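## Task

Take plates B83 and B33 out of plate hotel H1 and drop them into the waste bin WASTE. WASTE has to be standing upright at the end. Every other plate must be back in its original slot, sitting there on its own without the robot holding it. Finish by opening the gripper and moving the hand away.

## Robot and tools

Robot: one Doosan M1013 six-joint arm with a Robotiq 2F-140 two-finger gripper. The fingers point along the gripper's +z axis and close along its y axis. The reported hand point (end_effector_position, the URDF link pinch) lies midway between the pads when they are shut. Fingertips stick out about 33 mm past that point when closed and 9 mm when fully open. While closing they also travel about 24 mm further from the arm, so keep that much room above any surface. A wrist camera sits on the gripper.

Scene frame: origin on the table top under the arm base, +z up, +y to the left when facing along +x. The base may be slightly tilted. Reported hand positions are in metres with orientation as a wxyz quaternion. They can be a little wrong, more so at long reach.

Workcell: plate hotel H1 has 6 slots, numbered from 1 at the bottom. Each plate's ID is printed on a label at its front. A plate counts as home only when it lies flat on its shelf, short end facing out, slid fully back to the stop. Releasing a plate far from home can make it tip off the shelf. To check an ID, lay the plate flat in nest RD with well A1 at the nest corner marked A1. Well A1 is at the labelled short end, in the corner opposite the labelled long side. The fixed scanner next to RD reads the plate once its view is unblocked. WASTE is loose on the table and can be knocked over. Open the gripper only when the whole plate is inside it. Held parts or loose objects may occasionally be nudged by outside disturbances.

Tool execute_actions, argument actions: a list of actions run in order. An empty list just returns state and images. Each action may have these keys:
- rows: a table of 1 to 15 rows, one control step (1/30 s) each. Each row has 9 numbers in [-1, 1], in this order: dx, dy, dz, rx, ry, rz, position, force_limit, speed.
- dx, dy, dz, rx, ry, rz are a target offset, not a pose. They are measured in the gripper's own axes from the hand pose taken at the start of that action. For the first action in a call, that start pose is the last one reported. Rows do not add up: every row is counted from the same start pose. A value of 1.0 means 0.6 m of travel or 180 degrees of turn. rx, ry, rz form a single rotation vector.
- position: an absolute finger command. +1 is fully open (140 mm), about -0.8 brings the pads together, and -1 closes until something blocks the fingers.
- force_limit: grip strength; about 14 N at -1, 60 N at 0 and 107 N at +1, for parts up to 40 mm wide.
- speed: how fast the finger gap changes; about 30 mm/s at -1, 140 at 0 and 250 at +1.
- steps: how long the action runs, from 1 to 450 control steps. It must be at least the number of rows; the default is 15. After the rows run out, the arm and fingers keep pursuing the last row's command. Give long moves enough steps, and send any unfinished part of a move in the next action.
- until: stops the action early on the first step where all its conditions hold. It does not brake the arm. Only the scanner can be named, with field code (an ID in lower case, or no_read) or reads. Use a bare string, or a pair [op, value] with op one of "=", "!=", "<", "<=", ">", ">=". Numbers always need an op. Example: {"scanner": {"code": "b83"}}.
Any out-of-range value or unknown name makes the whole call fail before anything moves.

Motion limits: each step, the commanded pose is clipped to within 70 mm and 16 degrees of the measured pose. Damped inverse kinematics then tracks it, giving position priority over orientation. Joint speed limits are 2.09 rad/s (waist, shoulder), 3.14 (elbow) and 3.93 (wrist joints), with about 0.3 s of acceleration. For smooth moves, ramp the offsets up gradually, e.g. add 0.01 per row (6 mm per step). A sudden jump can shake a held plate loose.

Other tools:
- zoom_image(camera, region): returns a closer view of a region of the latest image. camera is one of cam_head_left (896x504), cam_head_right (896x504) or cam_wrist (616x616). region is [x0, y0, x1, y1] in pixels from the top-left corner, at most 504x504.
- read_manual(section): returns licence texts only; "licences" is the sole section.
- finished_scene(scene): ends scene 1 or 2 for good and reports success. Call it only after the goal is met and stable, with the gripper open and clear.

Results: a state line gives the hand pose and linear (m/s) and angular (rad/s) velocities, plus joint positions from base to gripper. "Hand target" is the pose the controller is currently heading for. "pose unreachable" means the clearance check altered or blocked the command. The arm then drifts only slightly and waits for new rows. The mount under the base counts as arm for that check. object_status values: 0 fingers moving, 1 blocked while opening, 2 blocked while closing (a real grip), 3 reached the command or pads met (a thin part might still be held). A grip is confirmed when it reads 2. position_measured is in counts, not millimetres: 3 is fully open, 230 is pads touching. To squeeze harder while holding at status 2, raise force_limit and change position slightly, e.g. from -1 to -0.98. The scanner fields show code and reads, the number of times code has changed from no_read to an ID. Camera calibration lines appear when the numbers differ from the earlier ones.

Things to avoid:
- Hitting a joint's load limit (waist/shoulder 319, elbow 150, wrist joints 42.3 N m, held weight included) or an external force of 144 N. Either one freezes the arm for 10 s, drops the rest of the call, and the arm yields to the contact.
- Holding loads for long, including while you think. A MOTOR HOT warning comes before an OVER-TEMPERATURE FAULT brake.
- Dropping plates, slamming, hard pushes, tipping WASTE, or knocking anything off the table; the last one ends the scene.

Each tool is called after "Request:" in YAML: its name, and indented under it one key for each argument.

## Session

Request:
execute_actions:
  actions: []

Scene clock: 0.00 s.
end_effector_position=(+0.5154, -0.3846, +0.3129) position_measured=3 object_status=3 end_effector_quat_wxyz=(-0.335, +0.351, +0.594, -0.642) end_effector_velocity=(+0.001, +0.001, +0.000) end_effector_angular_velocity=(-0.001, -0.001, +0.002)
Joint positions: [-0.321  0.756  1.588 -1.057  2.09  -0.637]
Joint velocities: [ 0.001 -0.    -0.    -0.    -0.001  0.001]
Hand target: +0.515, -0.385, +0.313; -0.335, +0.351, +0.594, -0.642
scanner: code=no_read reads=0

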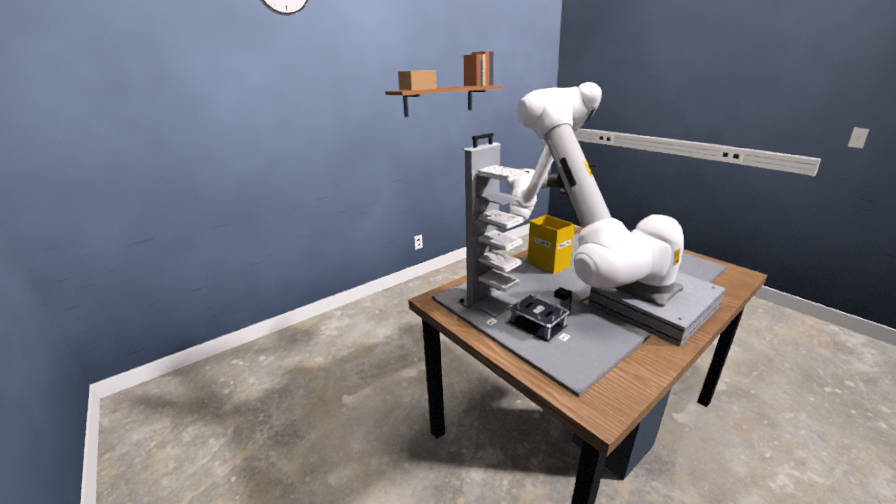

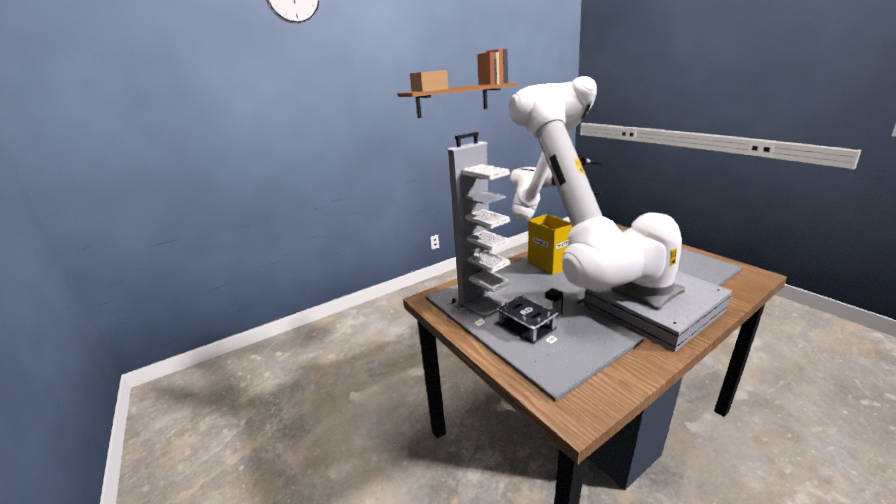

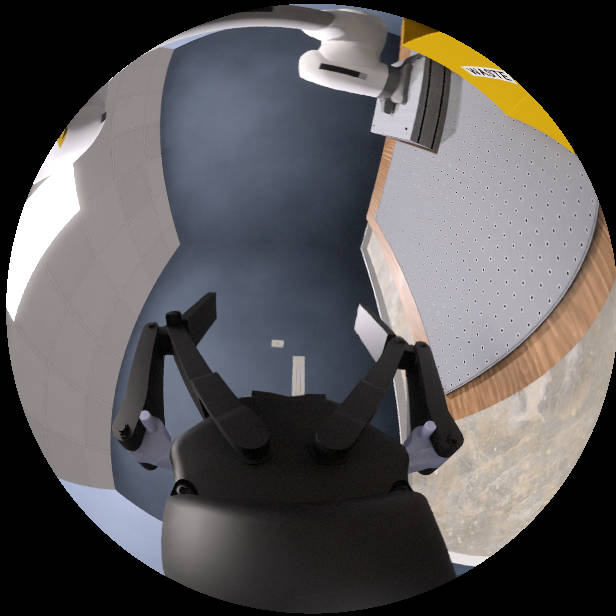

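Request:
zoom_image:
  camera: "cam_head_left"
  region: [420, 120, 640, 350]

Request:
zoom_image:
  camera: "cam_head_right"
  region: [420, 120, 640, 350]

Region (420, 120, 640, 350) of cam_head_left's 896x504 image, scaled by 2.191, with more detail than that image has; it fills the left 482 columns of this view, and the rest is white.

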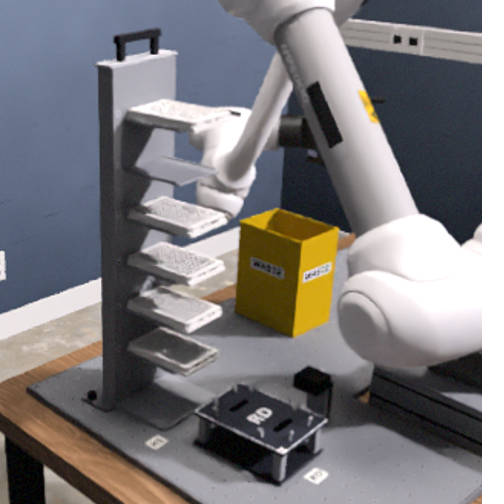

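Region (420, 120, 640, 350) of cam_head_right's 896x504 image, scaled by 2.191, with more detail than that image has; it fills the left 482 columns of this view, and the rest is white.

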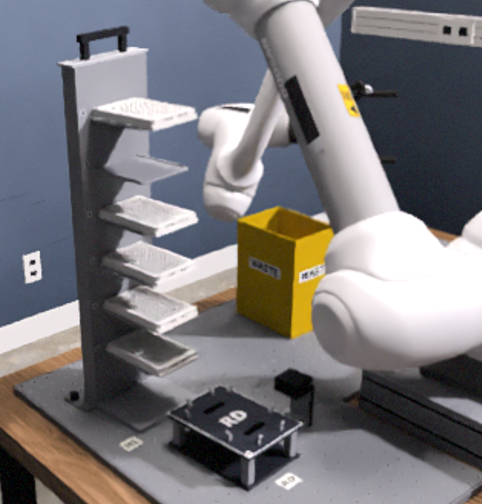

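Request:
execute_actions:
  actions:
    - {"rows":[[0.227,-0.708,0.458,0,0,-0.5,1,0,0]],"steps":90}

Scene clock: 18.83 s.
end_effector_position=(+0.2153, -0.3849, +0.7421) position_measured=3 object_status=3 end_effector_quat_wxyz=(+0.691, +0.171, -0.669, +0.216) end_effector_velocity=(-0.001, -0.000, +0.000) end_effector_angular_velocity=(-0.001, -0.001, -0.001)
Joint positions: [-0.498  0.001  1.803 -1.479  2.1   -2.857]
Joint velocities: [-0.001 -0.001 -0.     0.     0.     0.001]
Hand target: +0.215, -0.385, +0.742; +0.691, +0.171, -0.669, +0.216
Off the commanded pose: 0.001 m, 0 deg.
scanner: code=no_read reads=0
camera_calibration (this result's frames):
cam_wrist: T_world_to_cam=[[-0.408568, 0.912386, 0.024985, 0.397493], [0.26301, 0.143901, -0.954001, 0.714093], [-0.874012, -0.383203, -0.29876, 0.443166], [0, 0, 0, 1]] pos_world=[0.361922, -0.295603, 0.803715]

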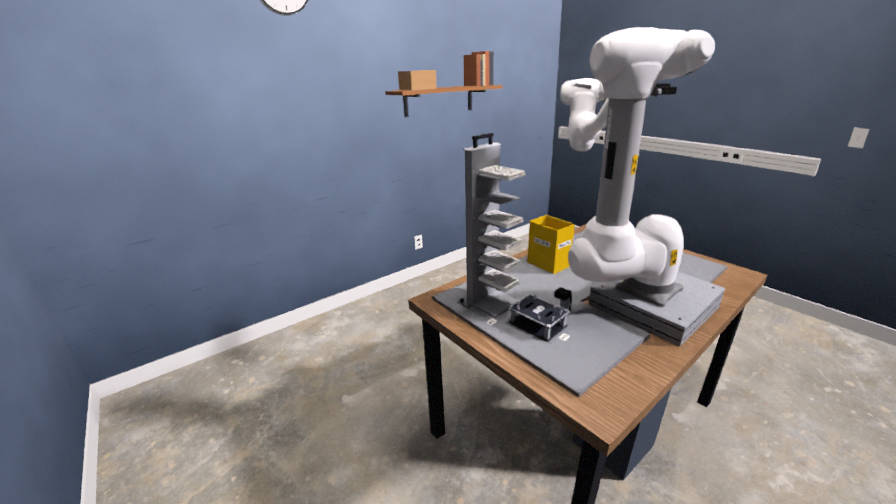

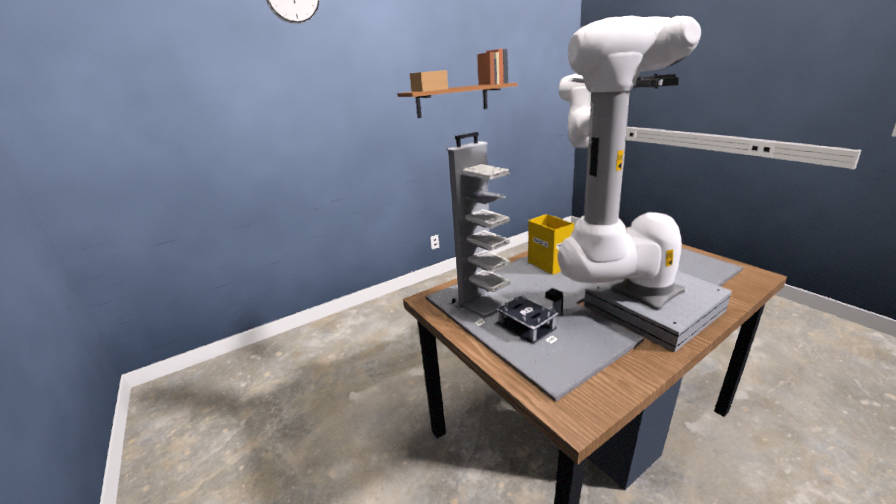

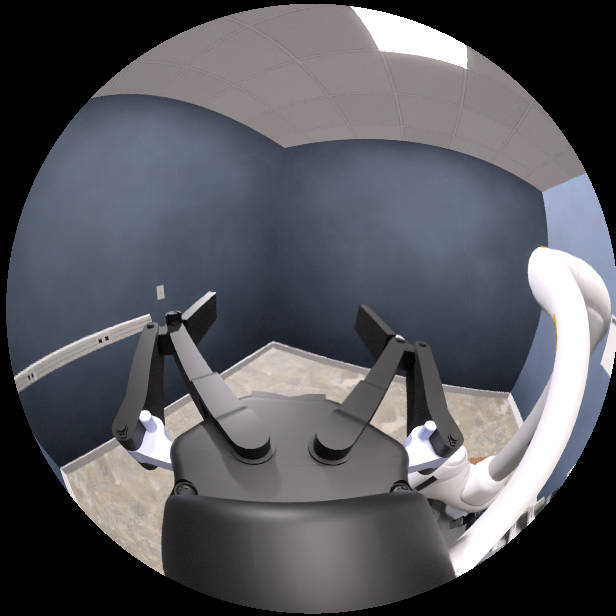

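Request:
execute_actions:
  actions:
    - {"rows":[[0.16,-0.033,-0.555,0.41,0,0,1,0,0]],"steps":60}
    - {"rows":[[0,0.21,-0.96,0.41,0,0,1,0,0]],"steps":90}

Scene clock: 27.73 s.
end_effector_position=(+0.2327, +0.2979, +0.7910) position_measured=3 object_status=3 end_effector_quat_wxyz=(+0.027, +0.711, +0.020, +0.702) end_effector_velocity=(-0.000, +0.001, -0.000) end_effector_angular_velocity=(-0.001, -0.000, +0.002)
Joint positions: [ 1.767 -0.425  1.988 -1.558  1.795 -3.197]
Joint velocities: [ 0.002  0.     0.    -0.    -0.    -0.   ]
Hand target: +0.233, +0.298, +0.791; +0.027, +0.711, +0.020, +0.702
Off the commanded pose: 0.001 m, 0 deg.
scanner: code=no_read reads=0
camera_calibration (this result's frames):
cam_wrist: T_world_to_cam=[[-0.139922, -0.978589, 0.150947, 0.181575], [-0.356523, -0.0924294, -0.929703, 0.853247], [0.92375, -0.183902, -0.335957, 0.286357], [0, 0, 0, 1]] pos_world=[0.0650859, 0.309214, 0.862062]

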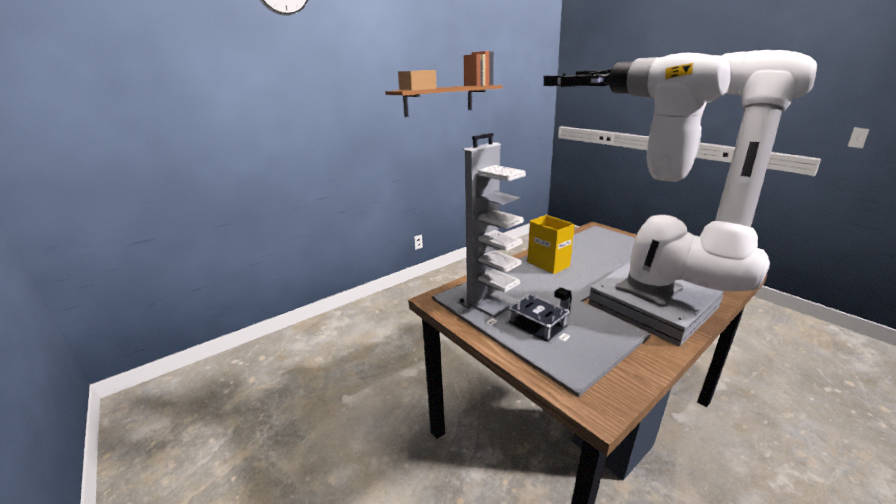

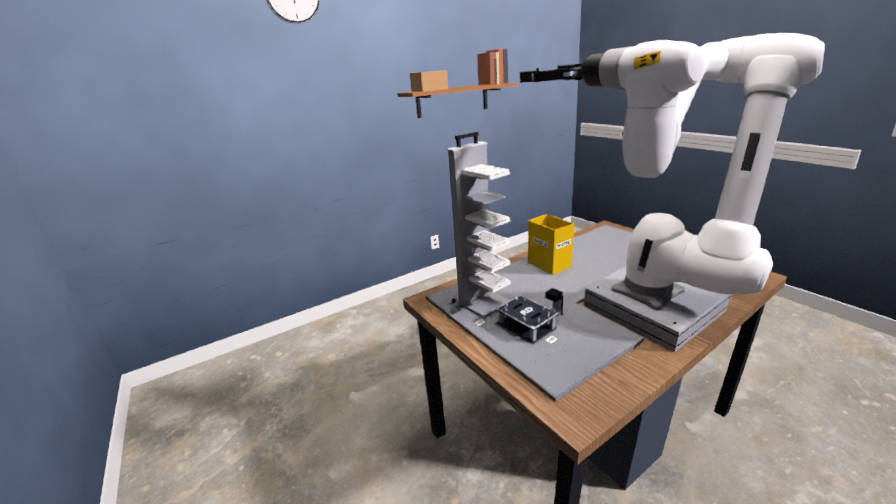

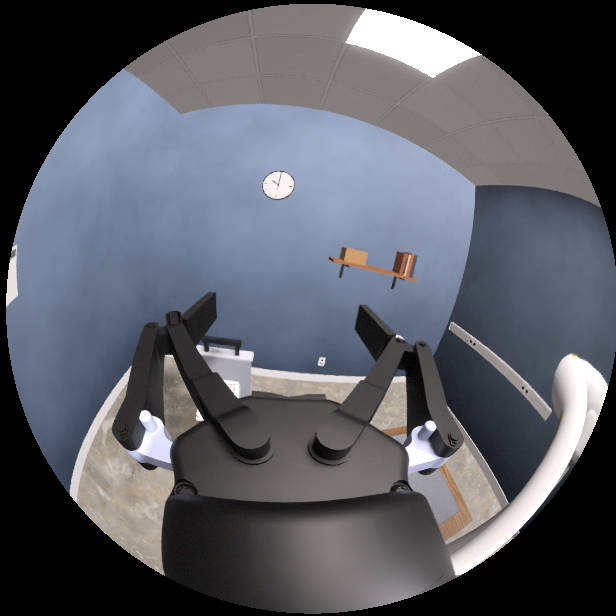

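Request:
execute_actions:
  actions:
    - {"rows":[[-0.75,-0.2,0.05,0,0.004,0.021,1,0,0]],"steps":60}

Request:
zoom_image:
  camera: "cam_wrist"
  region: [180, 130, 420, 420]

Scene clock: 34.17 s.
end_effector_position=(+0.2577, +0.3872, +0.3342) position_measured=3 object_status=3 end_effector_quat_wxyz=(+0.003, +0.706, -0.003, +0.708) end_effector_velocity=(+0.000, -0.000, -0.000) end_effector_angular_velocity=(+0.000, +0.000, -0.001)
Joint positions: [ 1.655  0.217  2.445 -1.472  1.621 -2.032]
Joint velocities: [-0.001  0.    -0.     0.     0.     0.   ]
Hand target: +0.258, +0.387, +0.334; +0.003, +0.706, -0.003, +0.708
Off the commanded pose: 0.001 m, 0 deg.
scanner: code=no_read reads=0
camera_calibration (this result's frames):
cam_wrist: T_world_to_cam=[[-0.140473, -0.986499, 0.0841838, 0.366937], [-0.342812, -0.0313056, -0.938882, 0.421619], [0.928842, -0.160747, -0.333786, 0.115188], [0, 0, 0, 1]] pos_world=[0.0890889, 0.393698, 0.403408]

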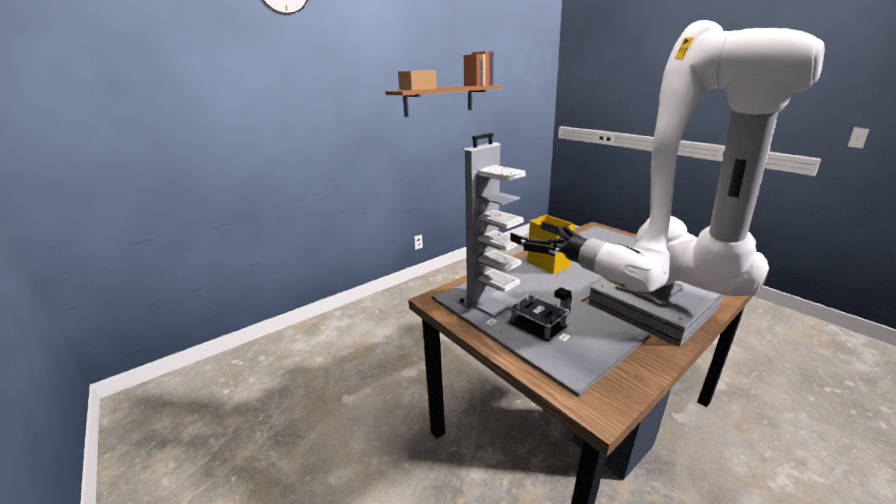

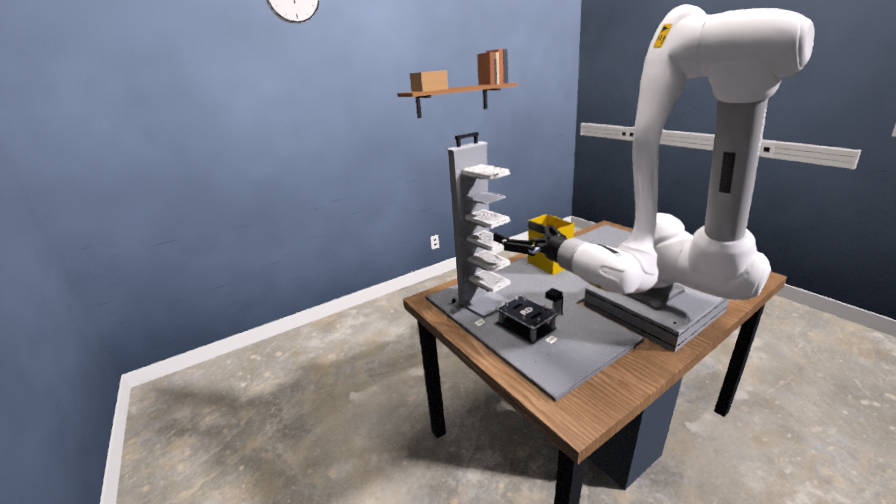

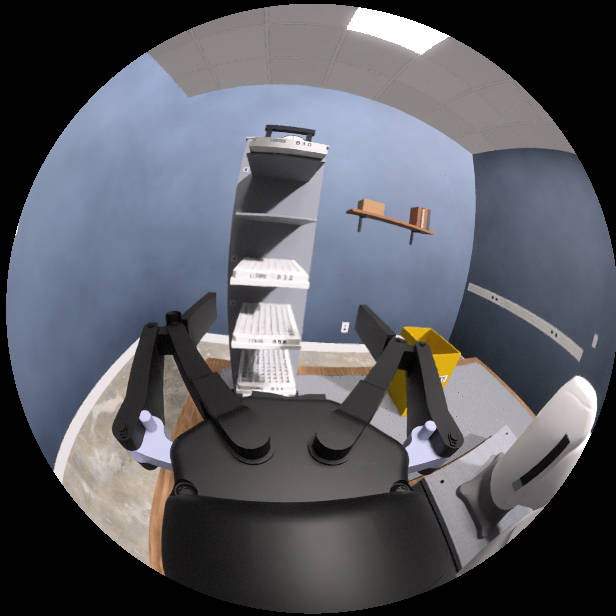

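Region (180, 130, 420, 420) of cam_wrist's 616x616 image, scaled by 1.738, with more detail than that image has; it fills the left 417 columns of this view, and the rest is white.

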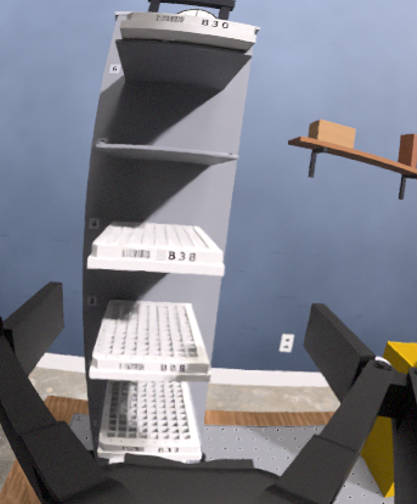

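Request:
execute_actions:
  actions:
    - {"rows":[[-0.2,-0.03,-0.02,0,0,0,1,0,0]],"steps":30}

Request:
zoom_image:
  camera: "cam_wrist"
  region: [190, 200, 390, 410]

Scene clock: 39.97 s.
end_effector_position=(+0.2458, +0.4053, +0.2143) position_measured=3 object_status=3 end_effector_quat_wxyz=(+0.003, +0.706, -0.002, +0.708) end_effector_velocity=(+0.000, +0.000, +0.000) end_effector_angular_velocity=(+0.001, -0.001, -0.000)
Joint positions: [ 1.679  0.518  2.432 -1.439  1.596 -1.744]
Joint velocities: [-0.001 -0.    -0.    -0.001  0.001  0.   ]
Hand target: +0.246, +0.405, +0.214; +0.003, +0.706, -0.002, +0.708
Off the commanded pose: 0.000 m, 0 deg.
scanner: code=no_read reads=0
camera_calibration (this result's frames):
cam_wrist: T_world_to_cam=[[-0.139959, -0.986573, 0.0841765, 0.393093], [-0.342716, -0.0314908, -0.938911, 0.305582], [0.928955, -0.160258, -0.333707, 0.0888315], [0, 0, 0, 1]] pos_world=[0.0772244, 0.411674, 0.283469]

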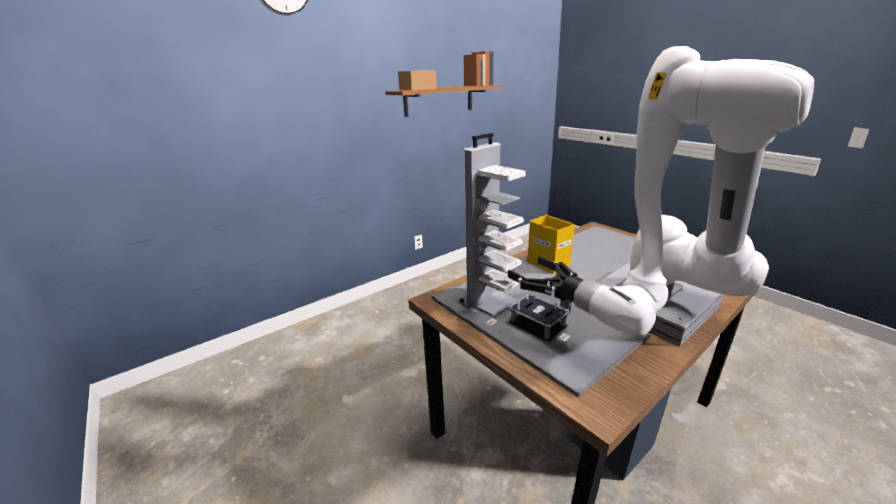

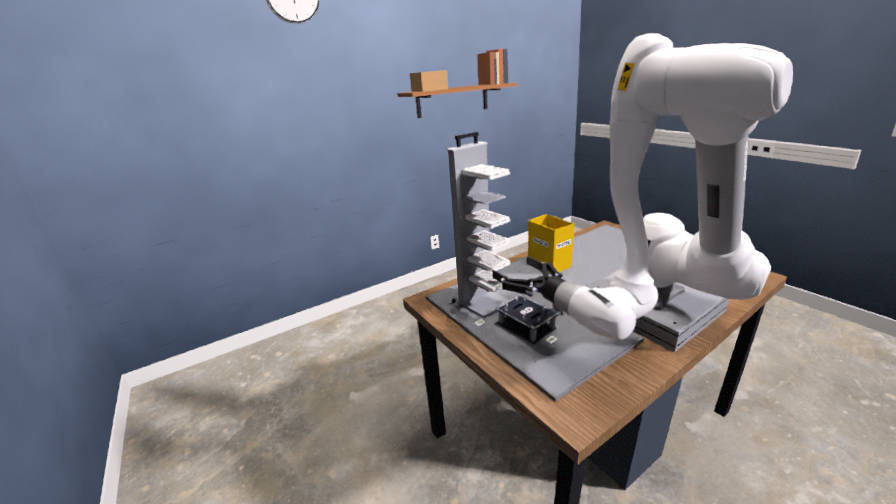

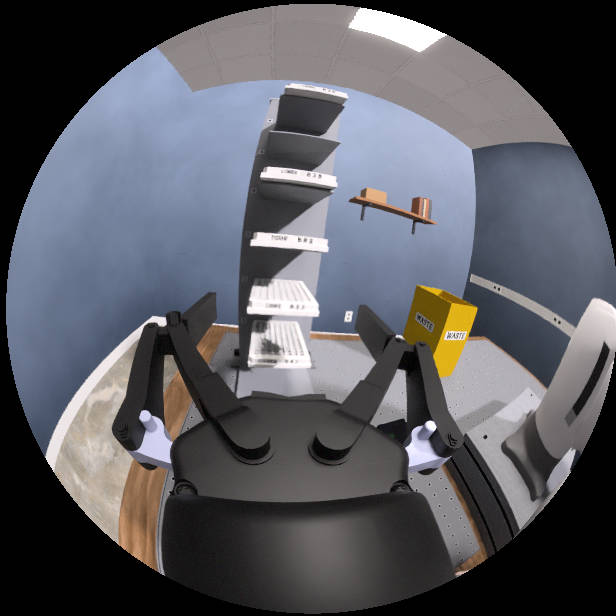

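Region (190, 200, 390, 410) of cam_wrist's 616x616 image, scaled by 2.400, with more detail than that image has; it fills the left 480 columns of this view, and the rest is white.

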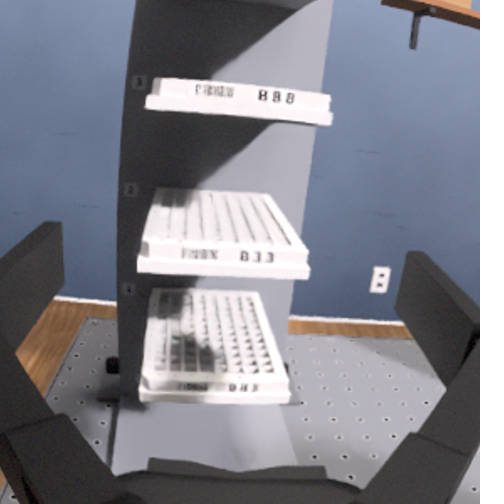

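Request:
execute_actions:
  actions:
    - {"rows":[[-0.017,-0.003,0.03,0,0,0,0.6,0,0],[-0.017,-0.003,0.06,0,0,0,0.6,0,0],[-0.017,-0.003,0.09,0,0,0,0.6,0,0],[-0.017,-0.003,0.13,0,0,0,0.6,0,0]],"steps":25}

Request:
zoom_image:
  camera: "cam_head_right"
  region: [440, 210, 600, 320]

Scene clock: 47.23 s.
end_effector_position=(+0.3238, +0.4064, +0.2041) position_measured=53 object_status=3 end_effector_quat_wxyz=(+0.003, +0.706, -0.002, +0.708) end_effector_velocity=(-0.000, -0.000, -0.002) end_effector_angular_velocity=(-0.005, -0.000, +0.000)
Joint positions: [ 1.489  0.54   2.446 -1.626  1.562 -1.71 ]
Joint velocities: [ 0.     0.004 -0.     0.     0.    -0.001]
Hand target: +0.324, +0.406, +0.204; +0.003, +0.706, -0.002, +0.708
Off the commanded pose: 0.000 m, 0 deg.
scanner: code=no_read reads=0
camera_calibration (this result's frames):
cam_wrist: T_world_to_cam=[[-0.139892, -0.986583, 0.0841672, 0.406013], [-0.342626, -0.0315207, -0.938943, 0.322794], [0.928998, -0.160188, -0.333619, 0.0131524], [0, 0, 0, 1]] pos_world=[0.155177, 0.412847, 0.2733]

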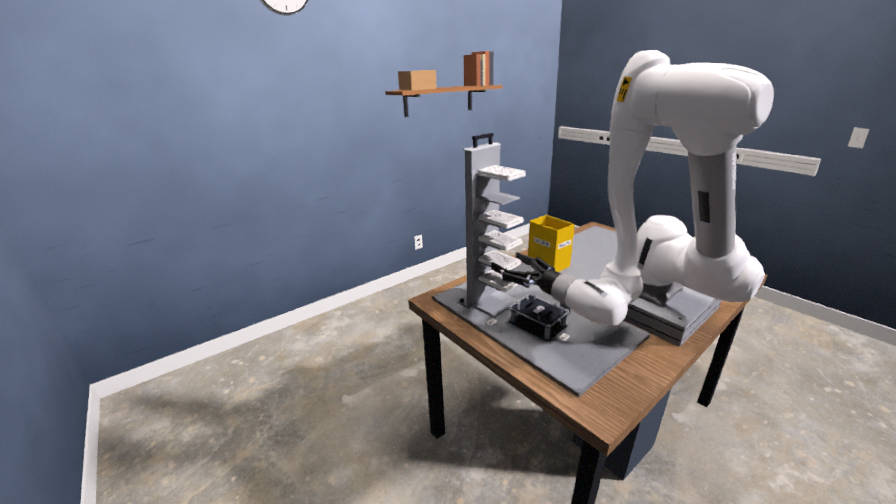

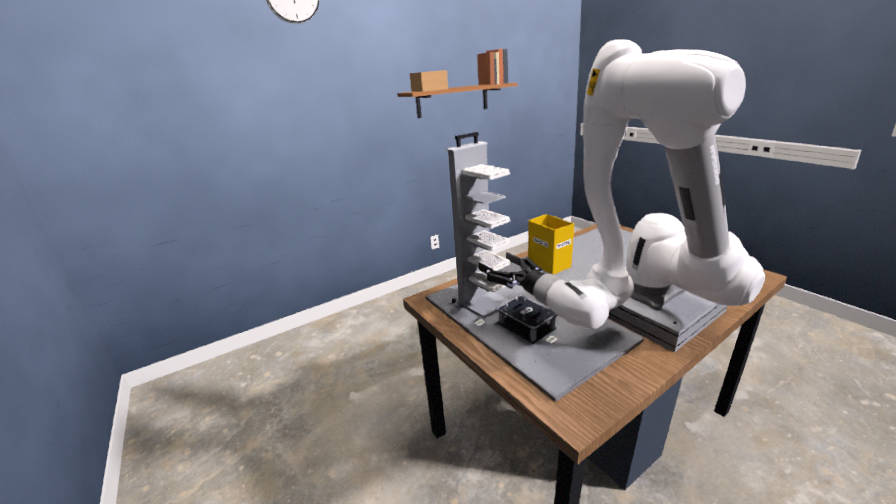

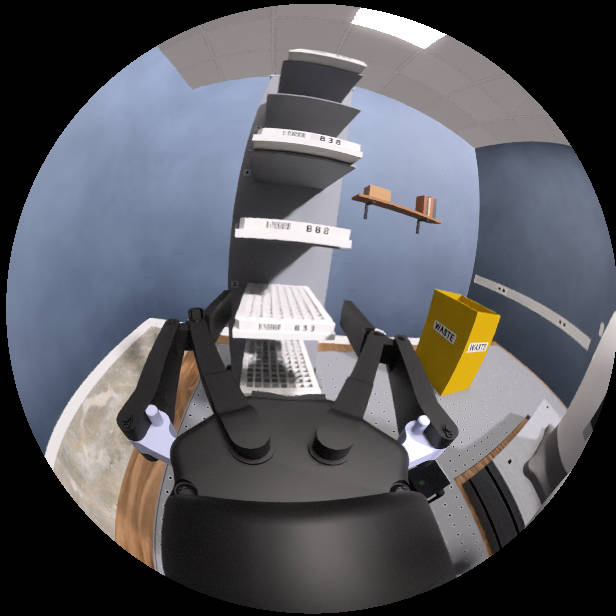

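Region (440, 210, 600, 320) of cam_head_right's 896x504 image, scaled by 3.150, with more detail than that image has; it fills the top 346 rows of this view, and the rest is white.

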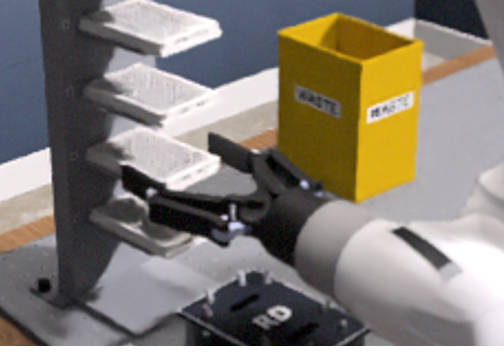

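Request:
execute_actions:
  actions:
    - {"rows":[[0,-0.005,0.025,0,0,0,0.6,0,0]],"steps":12}
    - {"rows":[[0,0,0,0,0,0,-1,-0.2,-0.5]],"steps":25}
    - {"rows":[[0.004,0,0,0,0,0,-1,-0.2,-0.5],[0.008,0,-0.01,0,0,0,-1,-0.2,-0.5],[0.01,0,-0.02,0,0,0,-1,-0.2,-0.5],[0.01,0,-0.04,0,0,0,-1,-0.2,-0.5],[0.01,0,-0.06,0,0,0,-1,-0.2,-0.5],[0.01,0,-0.08,0,0,0,-1,-0.2,-0.5],[0.01,0,-0.1,0,0,0,-1,-0.2,-0.5],[0.01,0,-0.13,0,0,0,-1,-0.2,-0.5],[0.01,0,-0.16,0,0,0,-1,-0.2,-0.5],[0.01,0,-0.19,0,0,0,-1,-0.2,-0.5],[0.01,0,-0.22,0,0,0,-1,-0.2,-0.5],[0.01,0,-0.26,0,0,0,-1,-0.2,-0.5]],"steps":30}

Scene clock: 56.63 s.
end_effector_position=(+0.1829, +0.4106, +0.2100) position_measured=100 object_status=2 end_effector_quat_wxyz=(+0.003, +0.706, -0.002, +0.708) end_effector_velocity=(-0.000, +0.000, +0.000) end_effector_angular_velocity=(+0.001, +0.000, +0.001)
Joint positions: [ 1.822  0.539  2.391 -1.299  1.628 -1.759]
Joint velocities: [ 0.    -0.001 -0.    -0.    -0.     0.   ]
Hand target: +0.183, +0.411, +0.210; +0.003, +0.706, -0.002, +0.708
Off the commanded pose: 0.000 m, 0 deg.
scanner: code=no_read reads=0
camera_calibration (this result's frames):
cam_wrist: T_world_to_cam=[[-0.139899, -0.986582, 0.0841701, 0.38988], [-0.342776, -0.031495, -0.938889, 0.280214], [0.928942, -0.160201, -0.333771, 0.146741], [0, 0, 0, 1]] pos_world=[0.0142809, 0.416982, 0.279251]

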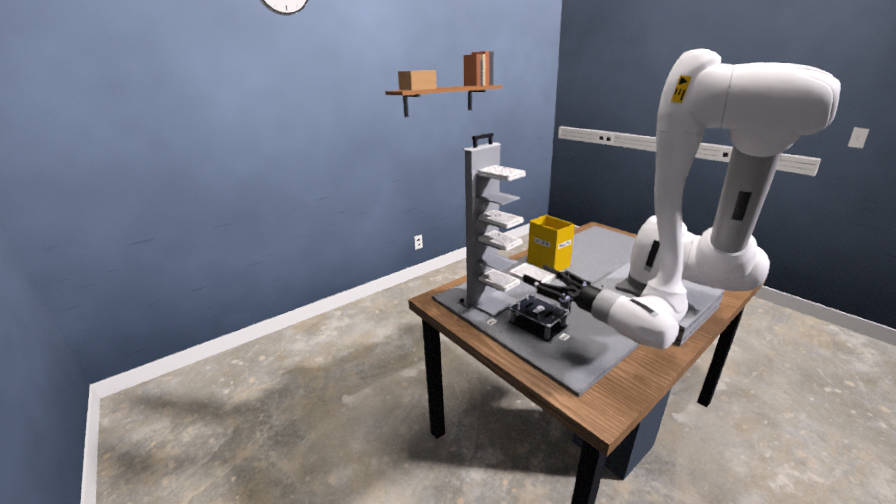

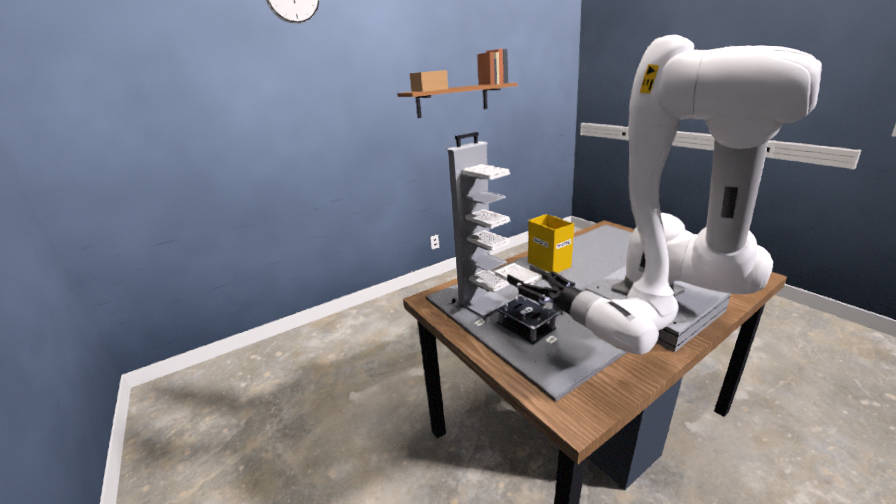

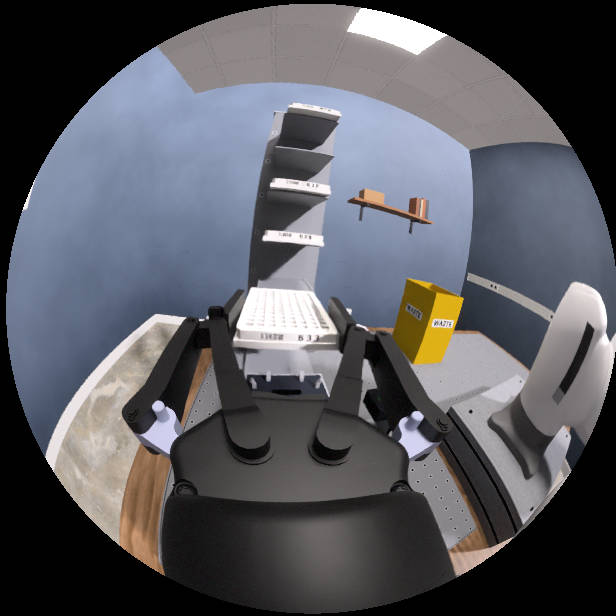

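Request:
execute_actions:
  actions:
    - {"rows":[[0.02,0,0,0,0,0,-1,-0.2,-0.5],[0.05,0,0,0,0,0,-1,-0.2,-0.5],[0.09,0,0,0,0,0,-1,-0.2,-0.5],[0.14,0,0,0,-0.03,0,-1,-0.2,-0.5],[0.2,0,0,0,-0.08,0,-1,-0.2,-0.5],[0.26,0.05,0,0,-0.15,0,-1,-0.2,-0.5],[0.32,0.2,0,0,-0.5,0,-1,-0.2,-0.5]],"steps":50}
    - {"rows":[[0.537,0.585,0,0,0,0.5,-1,-0.2,-0.5]],"steps":60}

Scene clock: 67.77 s.
end_effector_position=(+0.4988, -0.0621, +0.4063) position_measured=100 object_status=2 end_effector_quat_wxyz=(-0.006, +0.703, -0.712, +0.003) end_effector_velocity=(+0.000, -0.001, -0.000) end_effector_angular_velocity=(+0.000, +0.000, -0.001)
Joint positions: [-0.236 -0.076  1.85   0.022  1.362 -3.351]
Joint velocities: [-0.002  0.001 -0.     0.    -0.    -0.001]
Hand target: +0.499, -0.062, +0.406; -0.006, +0.703, -0.712, +0.003
Off the commanded pose: 0.001 m, 0 deg.
scanner: code=no_read reads=0
camera_calibration (this result's frames):
cam_wrist: T_world_to_cam=[[-0.990323, -0.070965, 0.119262, 0.418054], [-0.0254232, 0.937597, 0.346793, -0.0625784], [-0.13643, 0.340405, -0.930328, 0.647962], [0, 0, 0, 1]] pos_world=[0.500819, -0.132229, 0.574661]

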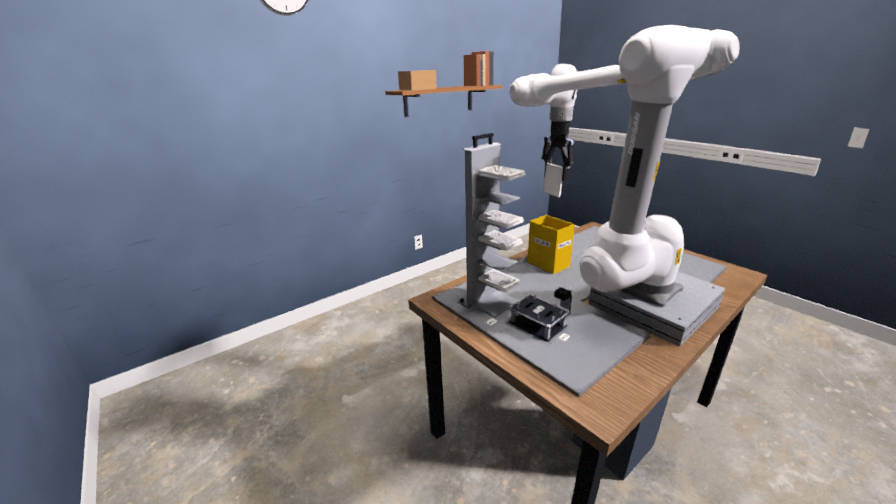

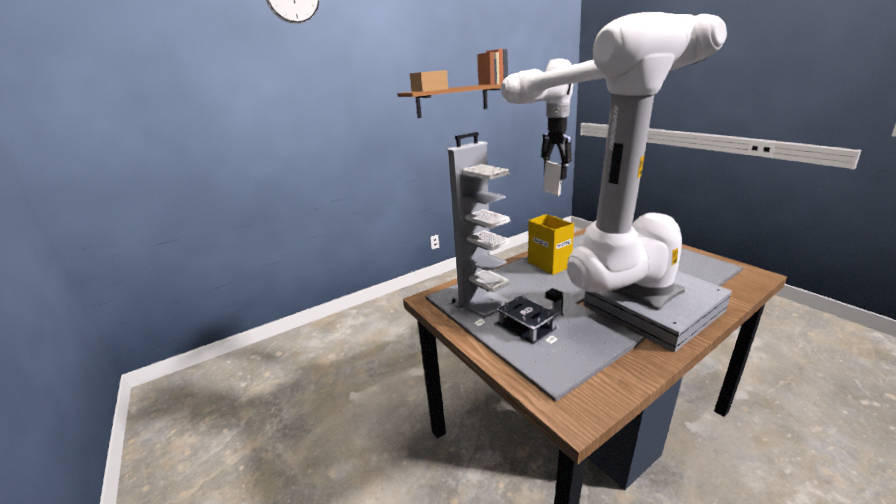

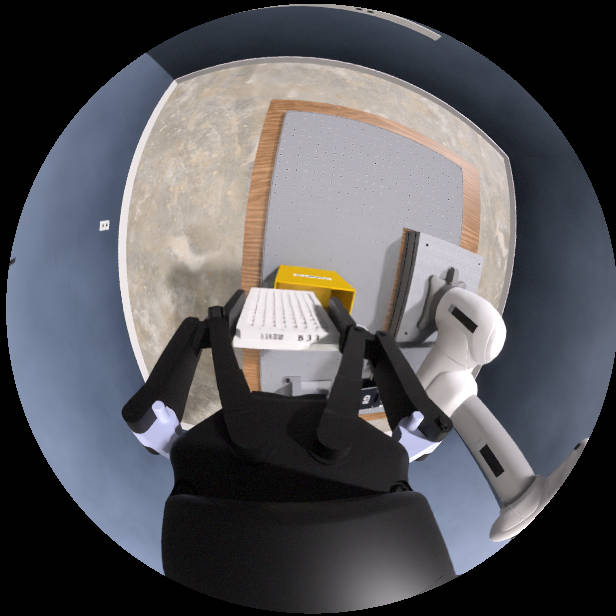

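Request:
execute_actions:
  actions:
    - {"rows":[[-0.03,0.02,0.02,0,0,0,-1,-0.2,-0.5],[-0.06,0.05,0.05,0,0,0,-1,-0.2,-0.5],[-0.1,0.085,0.11,0,0,0,-1,-0.2,-0.5]],"steps":25}

Request:
zoom_image:
  camera: "cam_head_left"
  region: [480, 140, 640, 290]

Scene clock: 74.27 s.
end_effector_position=(+0.4495, -0.0014, +0.3398) position_measured=100 object_status=2 end_effector_quat_wxyz=(-0.005, +0.703, -0.712, +0.003) end_effector_velocity=(-0.000, -0.000, +0.001) end_effector_angular_velocity=(-0.000, -0.001, -0.000)
Joint positions: [-0.123 -0.139  2.026  0.022  1.246 -3.241]
Joint velocities: [-0.    -0.001 -0.     0.     0.001 -0.   ]
Hand target: +0.450, -0.001, +0.340; -0.005, +0.703, -0.712, +0.003
Off the commanded pose: 0.000 m, 0 deg.
scanner: code=no_read reads=0
camera_calibration (this result's frames):
cam_wrist: T_world_to_cam=[[-0.990322, -0.0709592, 0.119276, 0.381433], [-0.0254302, 0.93764, 0.346677, -0.0976275], [-0.136438, 0.340288, -0.93037, 0.558676], [0, 0, 0, 1]] pos_world=[0.451483, -0.0715054, 0.508125]

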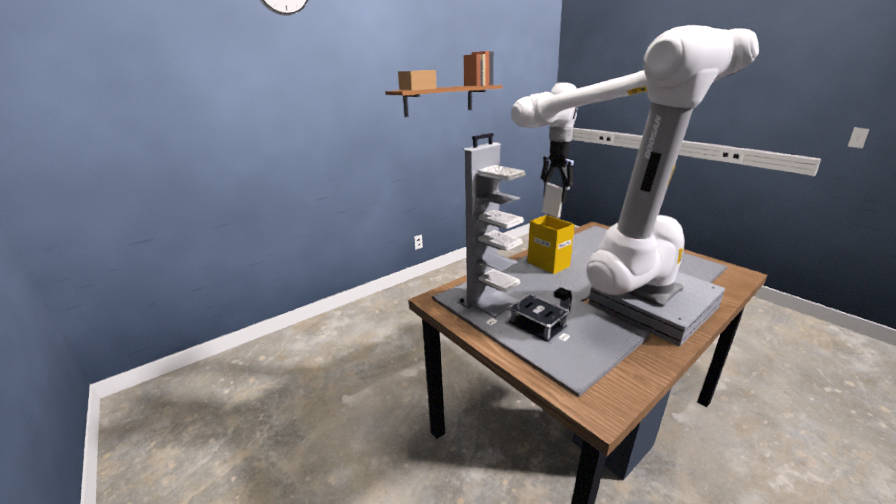

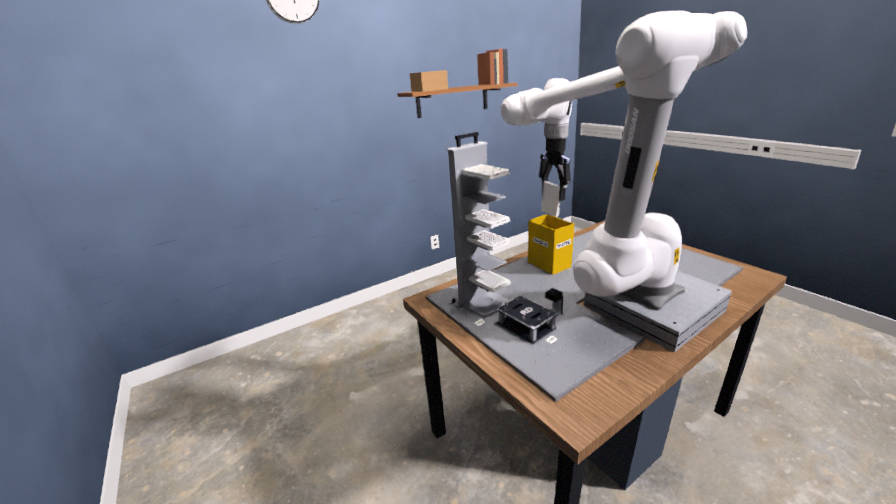

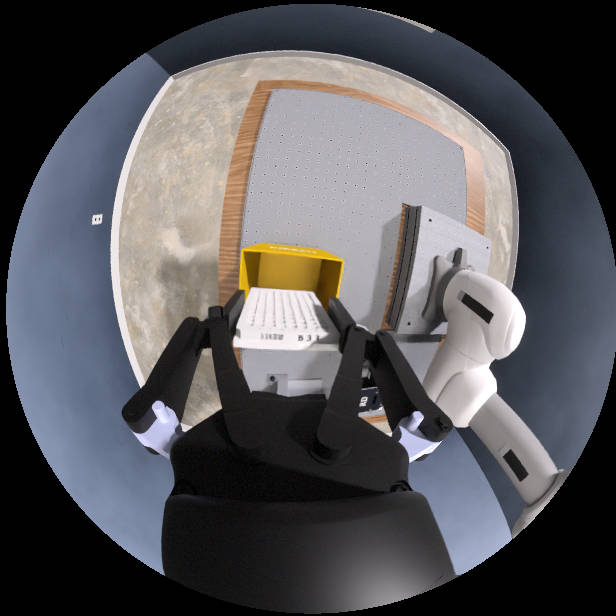

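Region (480, 140, 640, 290) of cam_head_left's 896x504 image, scaled by 3.150, with more detail than that image has; it fills the top 472 rows of this view, and the rest is white.

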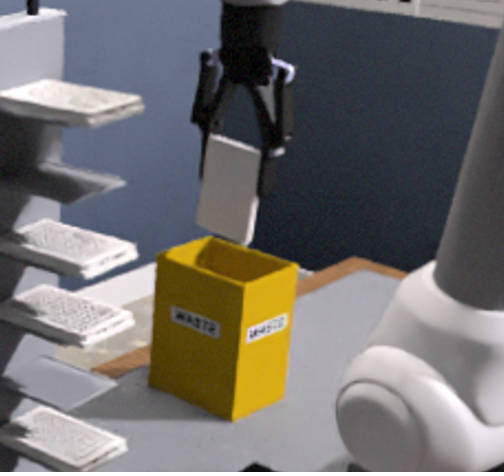

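Request:
execute_actions:
  actions:
    - {"rows":[[-0.012,0.012,0.02,0,0,0.018,-1,-0.2,-0.5],[-0.012,0.012,0.05,0,0,0.018,-1,-0.2,-0.5],[-0.012,0.012,0.08,0,0,0.018,-1,-0.2,-0.5],[-0.012,0.012,0.11,0,0,0.018,-1,-0.2,-0.5],[-0.012,0.012,0.14,0,0,0.018,-1,-0.2,-0.5],[-0.012,0.012,0.18,0,0,0.018,-1,-0.2,-0.5]],"steps":25}

Request:
zoom_image:
  camera: "cam_head_left"
  region: [480, 140, 640, 290]

Scene clock: 83.47 s.
end_effector_position=(+0.4440, +0.0062, +0.2318) position_measured=100 object_status=2 end_effector_quat_wxyz=(-0.006, +0.682, -0.731, +0.003) end_effector_velocity=(-0.000, -0.000, +0.001) end_effector_angular_velocity=(-0.001, -0.001, +0.001)
Joint positions: [-0.103 -0.066  2.174  0.024  1.024 -3.17 ]
Joint velocities: [-0.    -0.001  0.    -0.001  0.    -0.   ]
Hand target: +0.444, +0.006, +0.232; -0.006, +0.682, -0.731, +0.003
Off the commanded pose: 0.000 m, 0 deg.
scanner: code=no_read reads=0
camera_calibration (this result's frames):
cam_wrist: T_world_to_cam=[[-0.992743, -0.0150034, 0.119317, 0.390098], [0.02758, 0.937335, 0.347337, -0.0911365], [-0.117051, 0.348108, -0.930118, 0.446143], [0, 0, 0, 1]] pos_world=[0.442002, -0.0640276, 0.400076]

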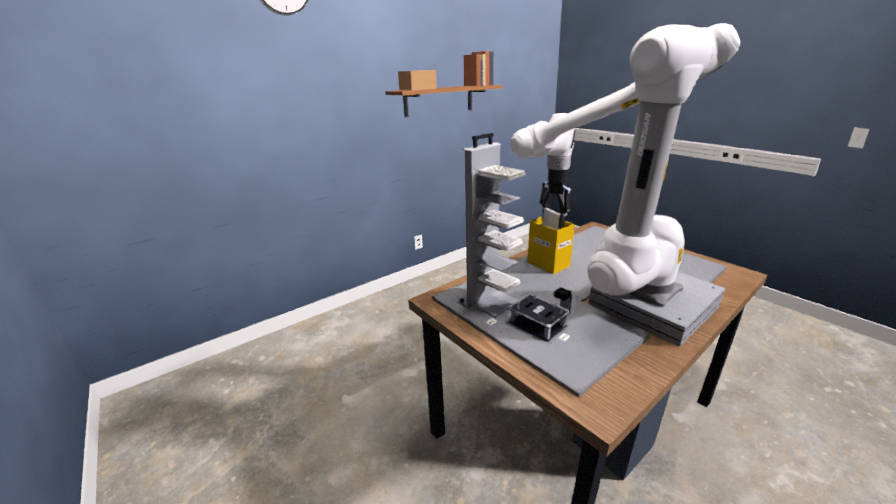

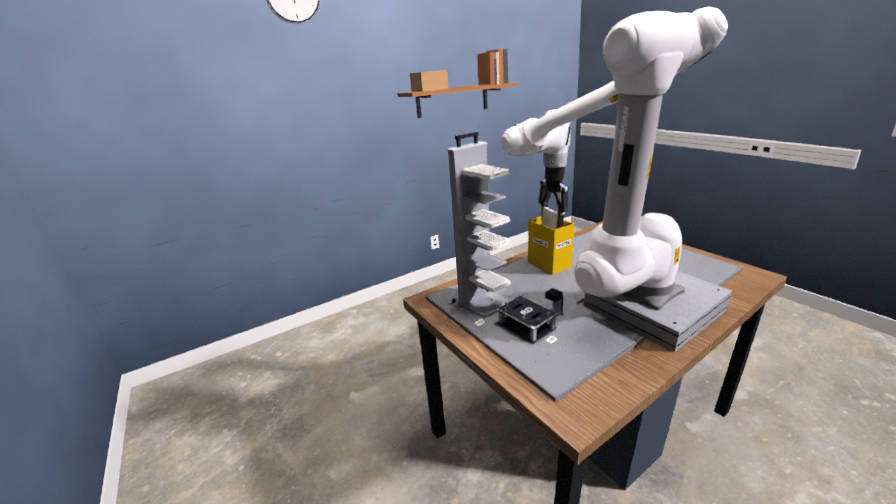

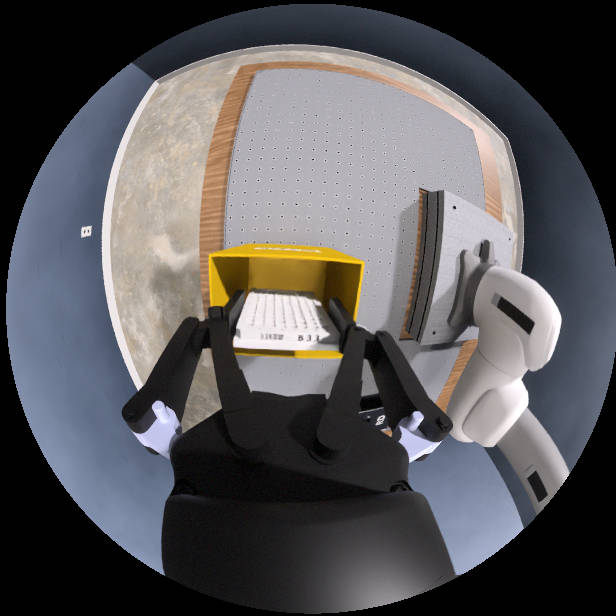

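Region (480, 140, 640, 290) of cam_head_left's 896x504 image, scaled by 3.150, with more detail than that image has; it fills the top 472 rows of this view, and the rest is white.

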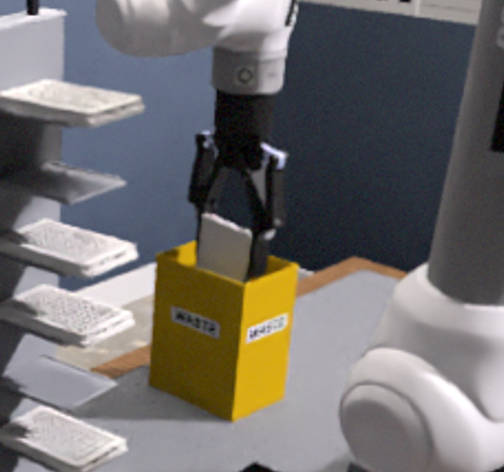

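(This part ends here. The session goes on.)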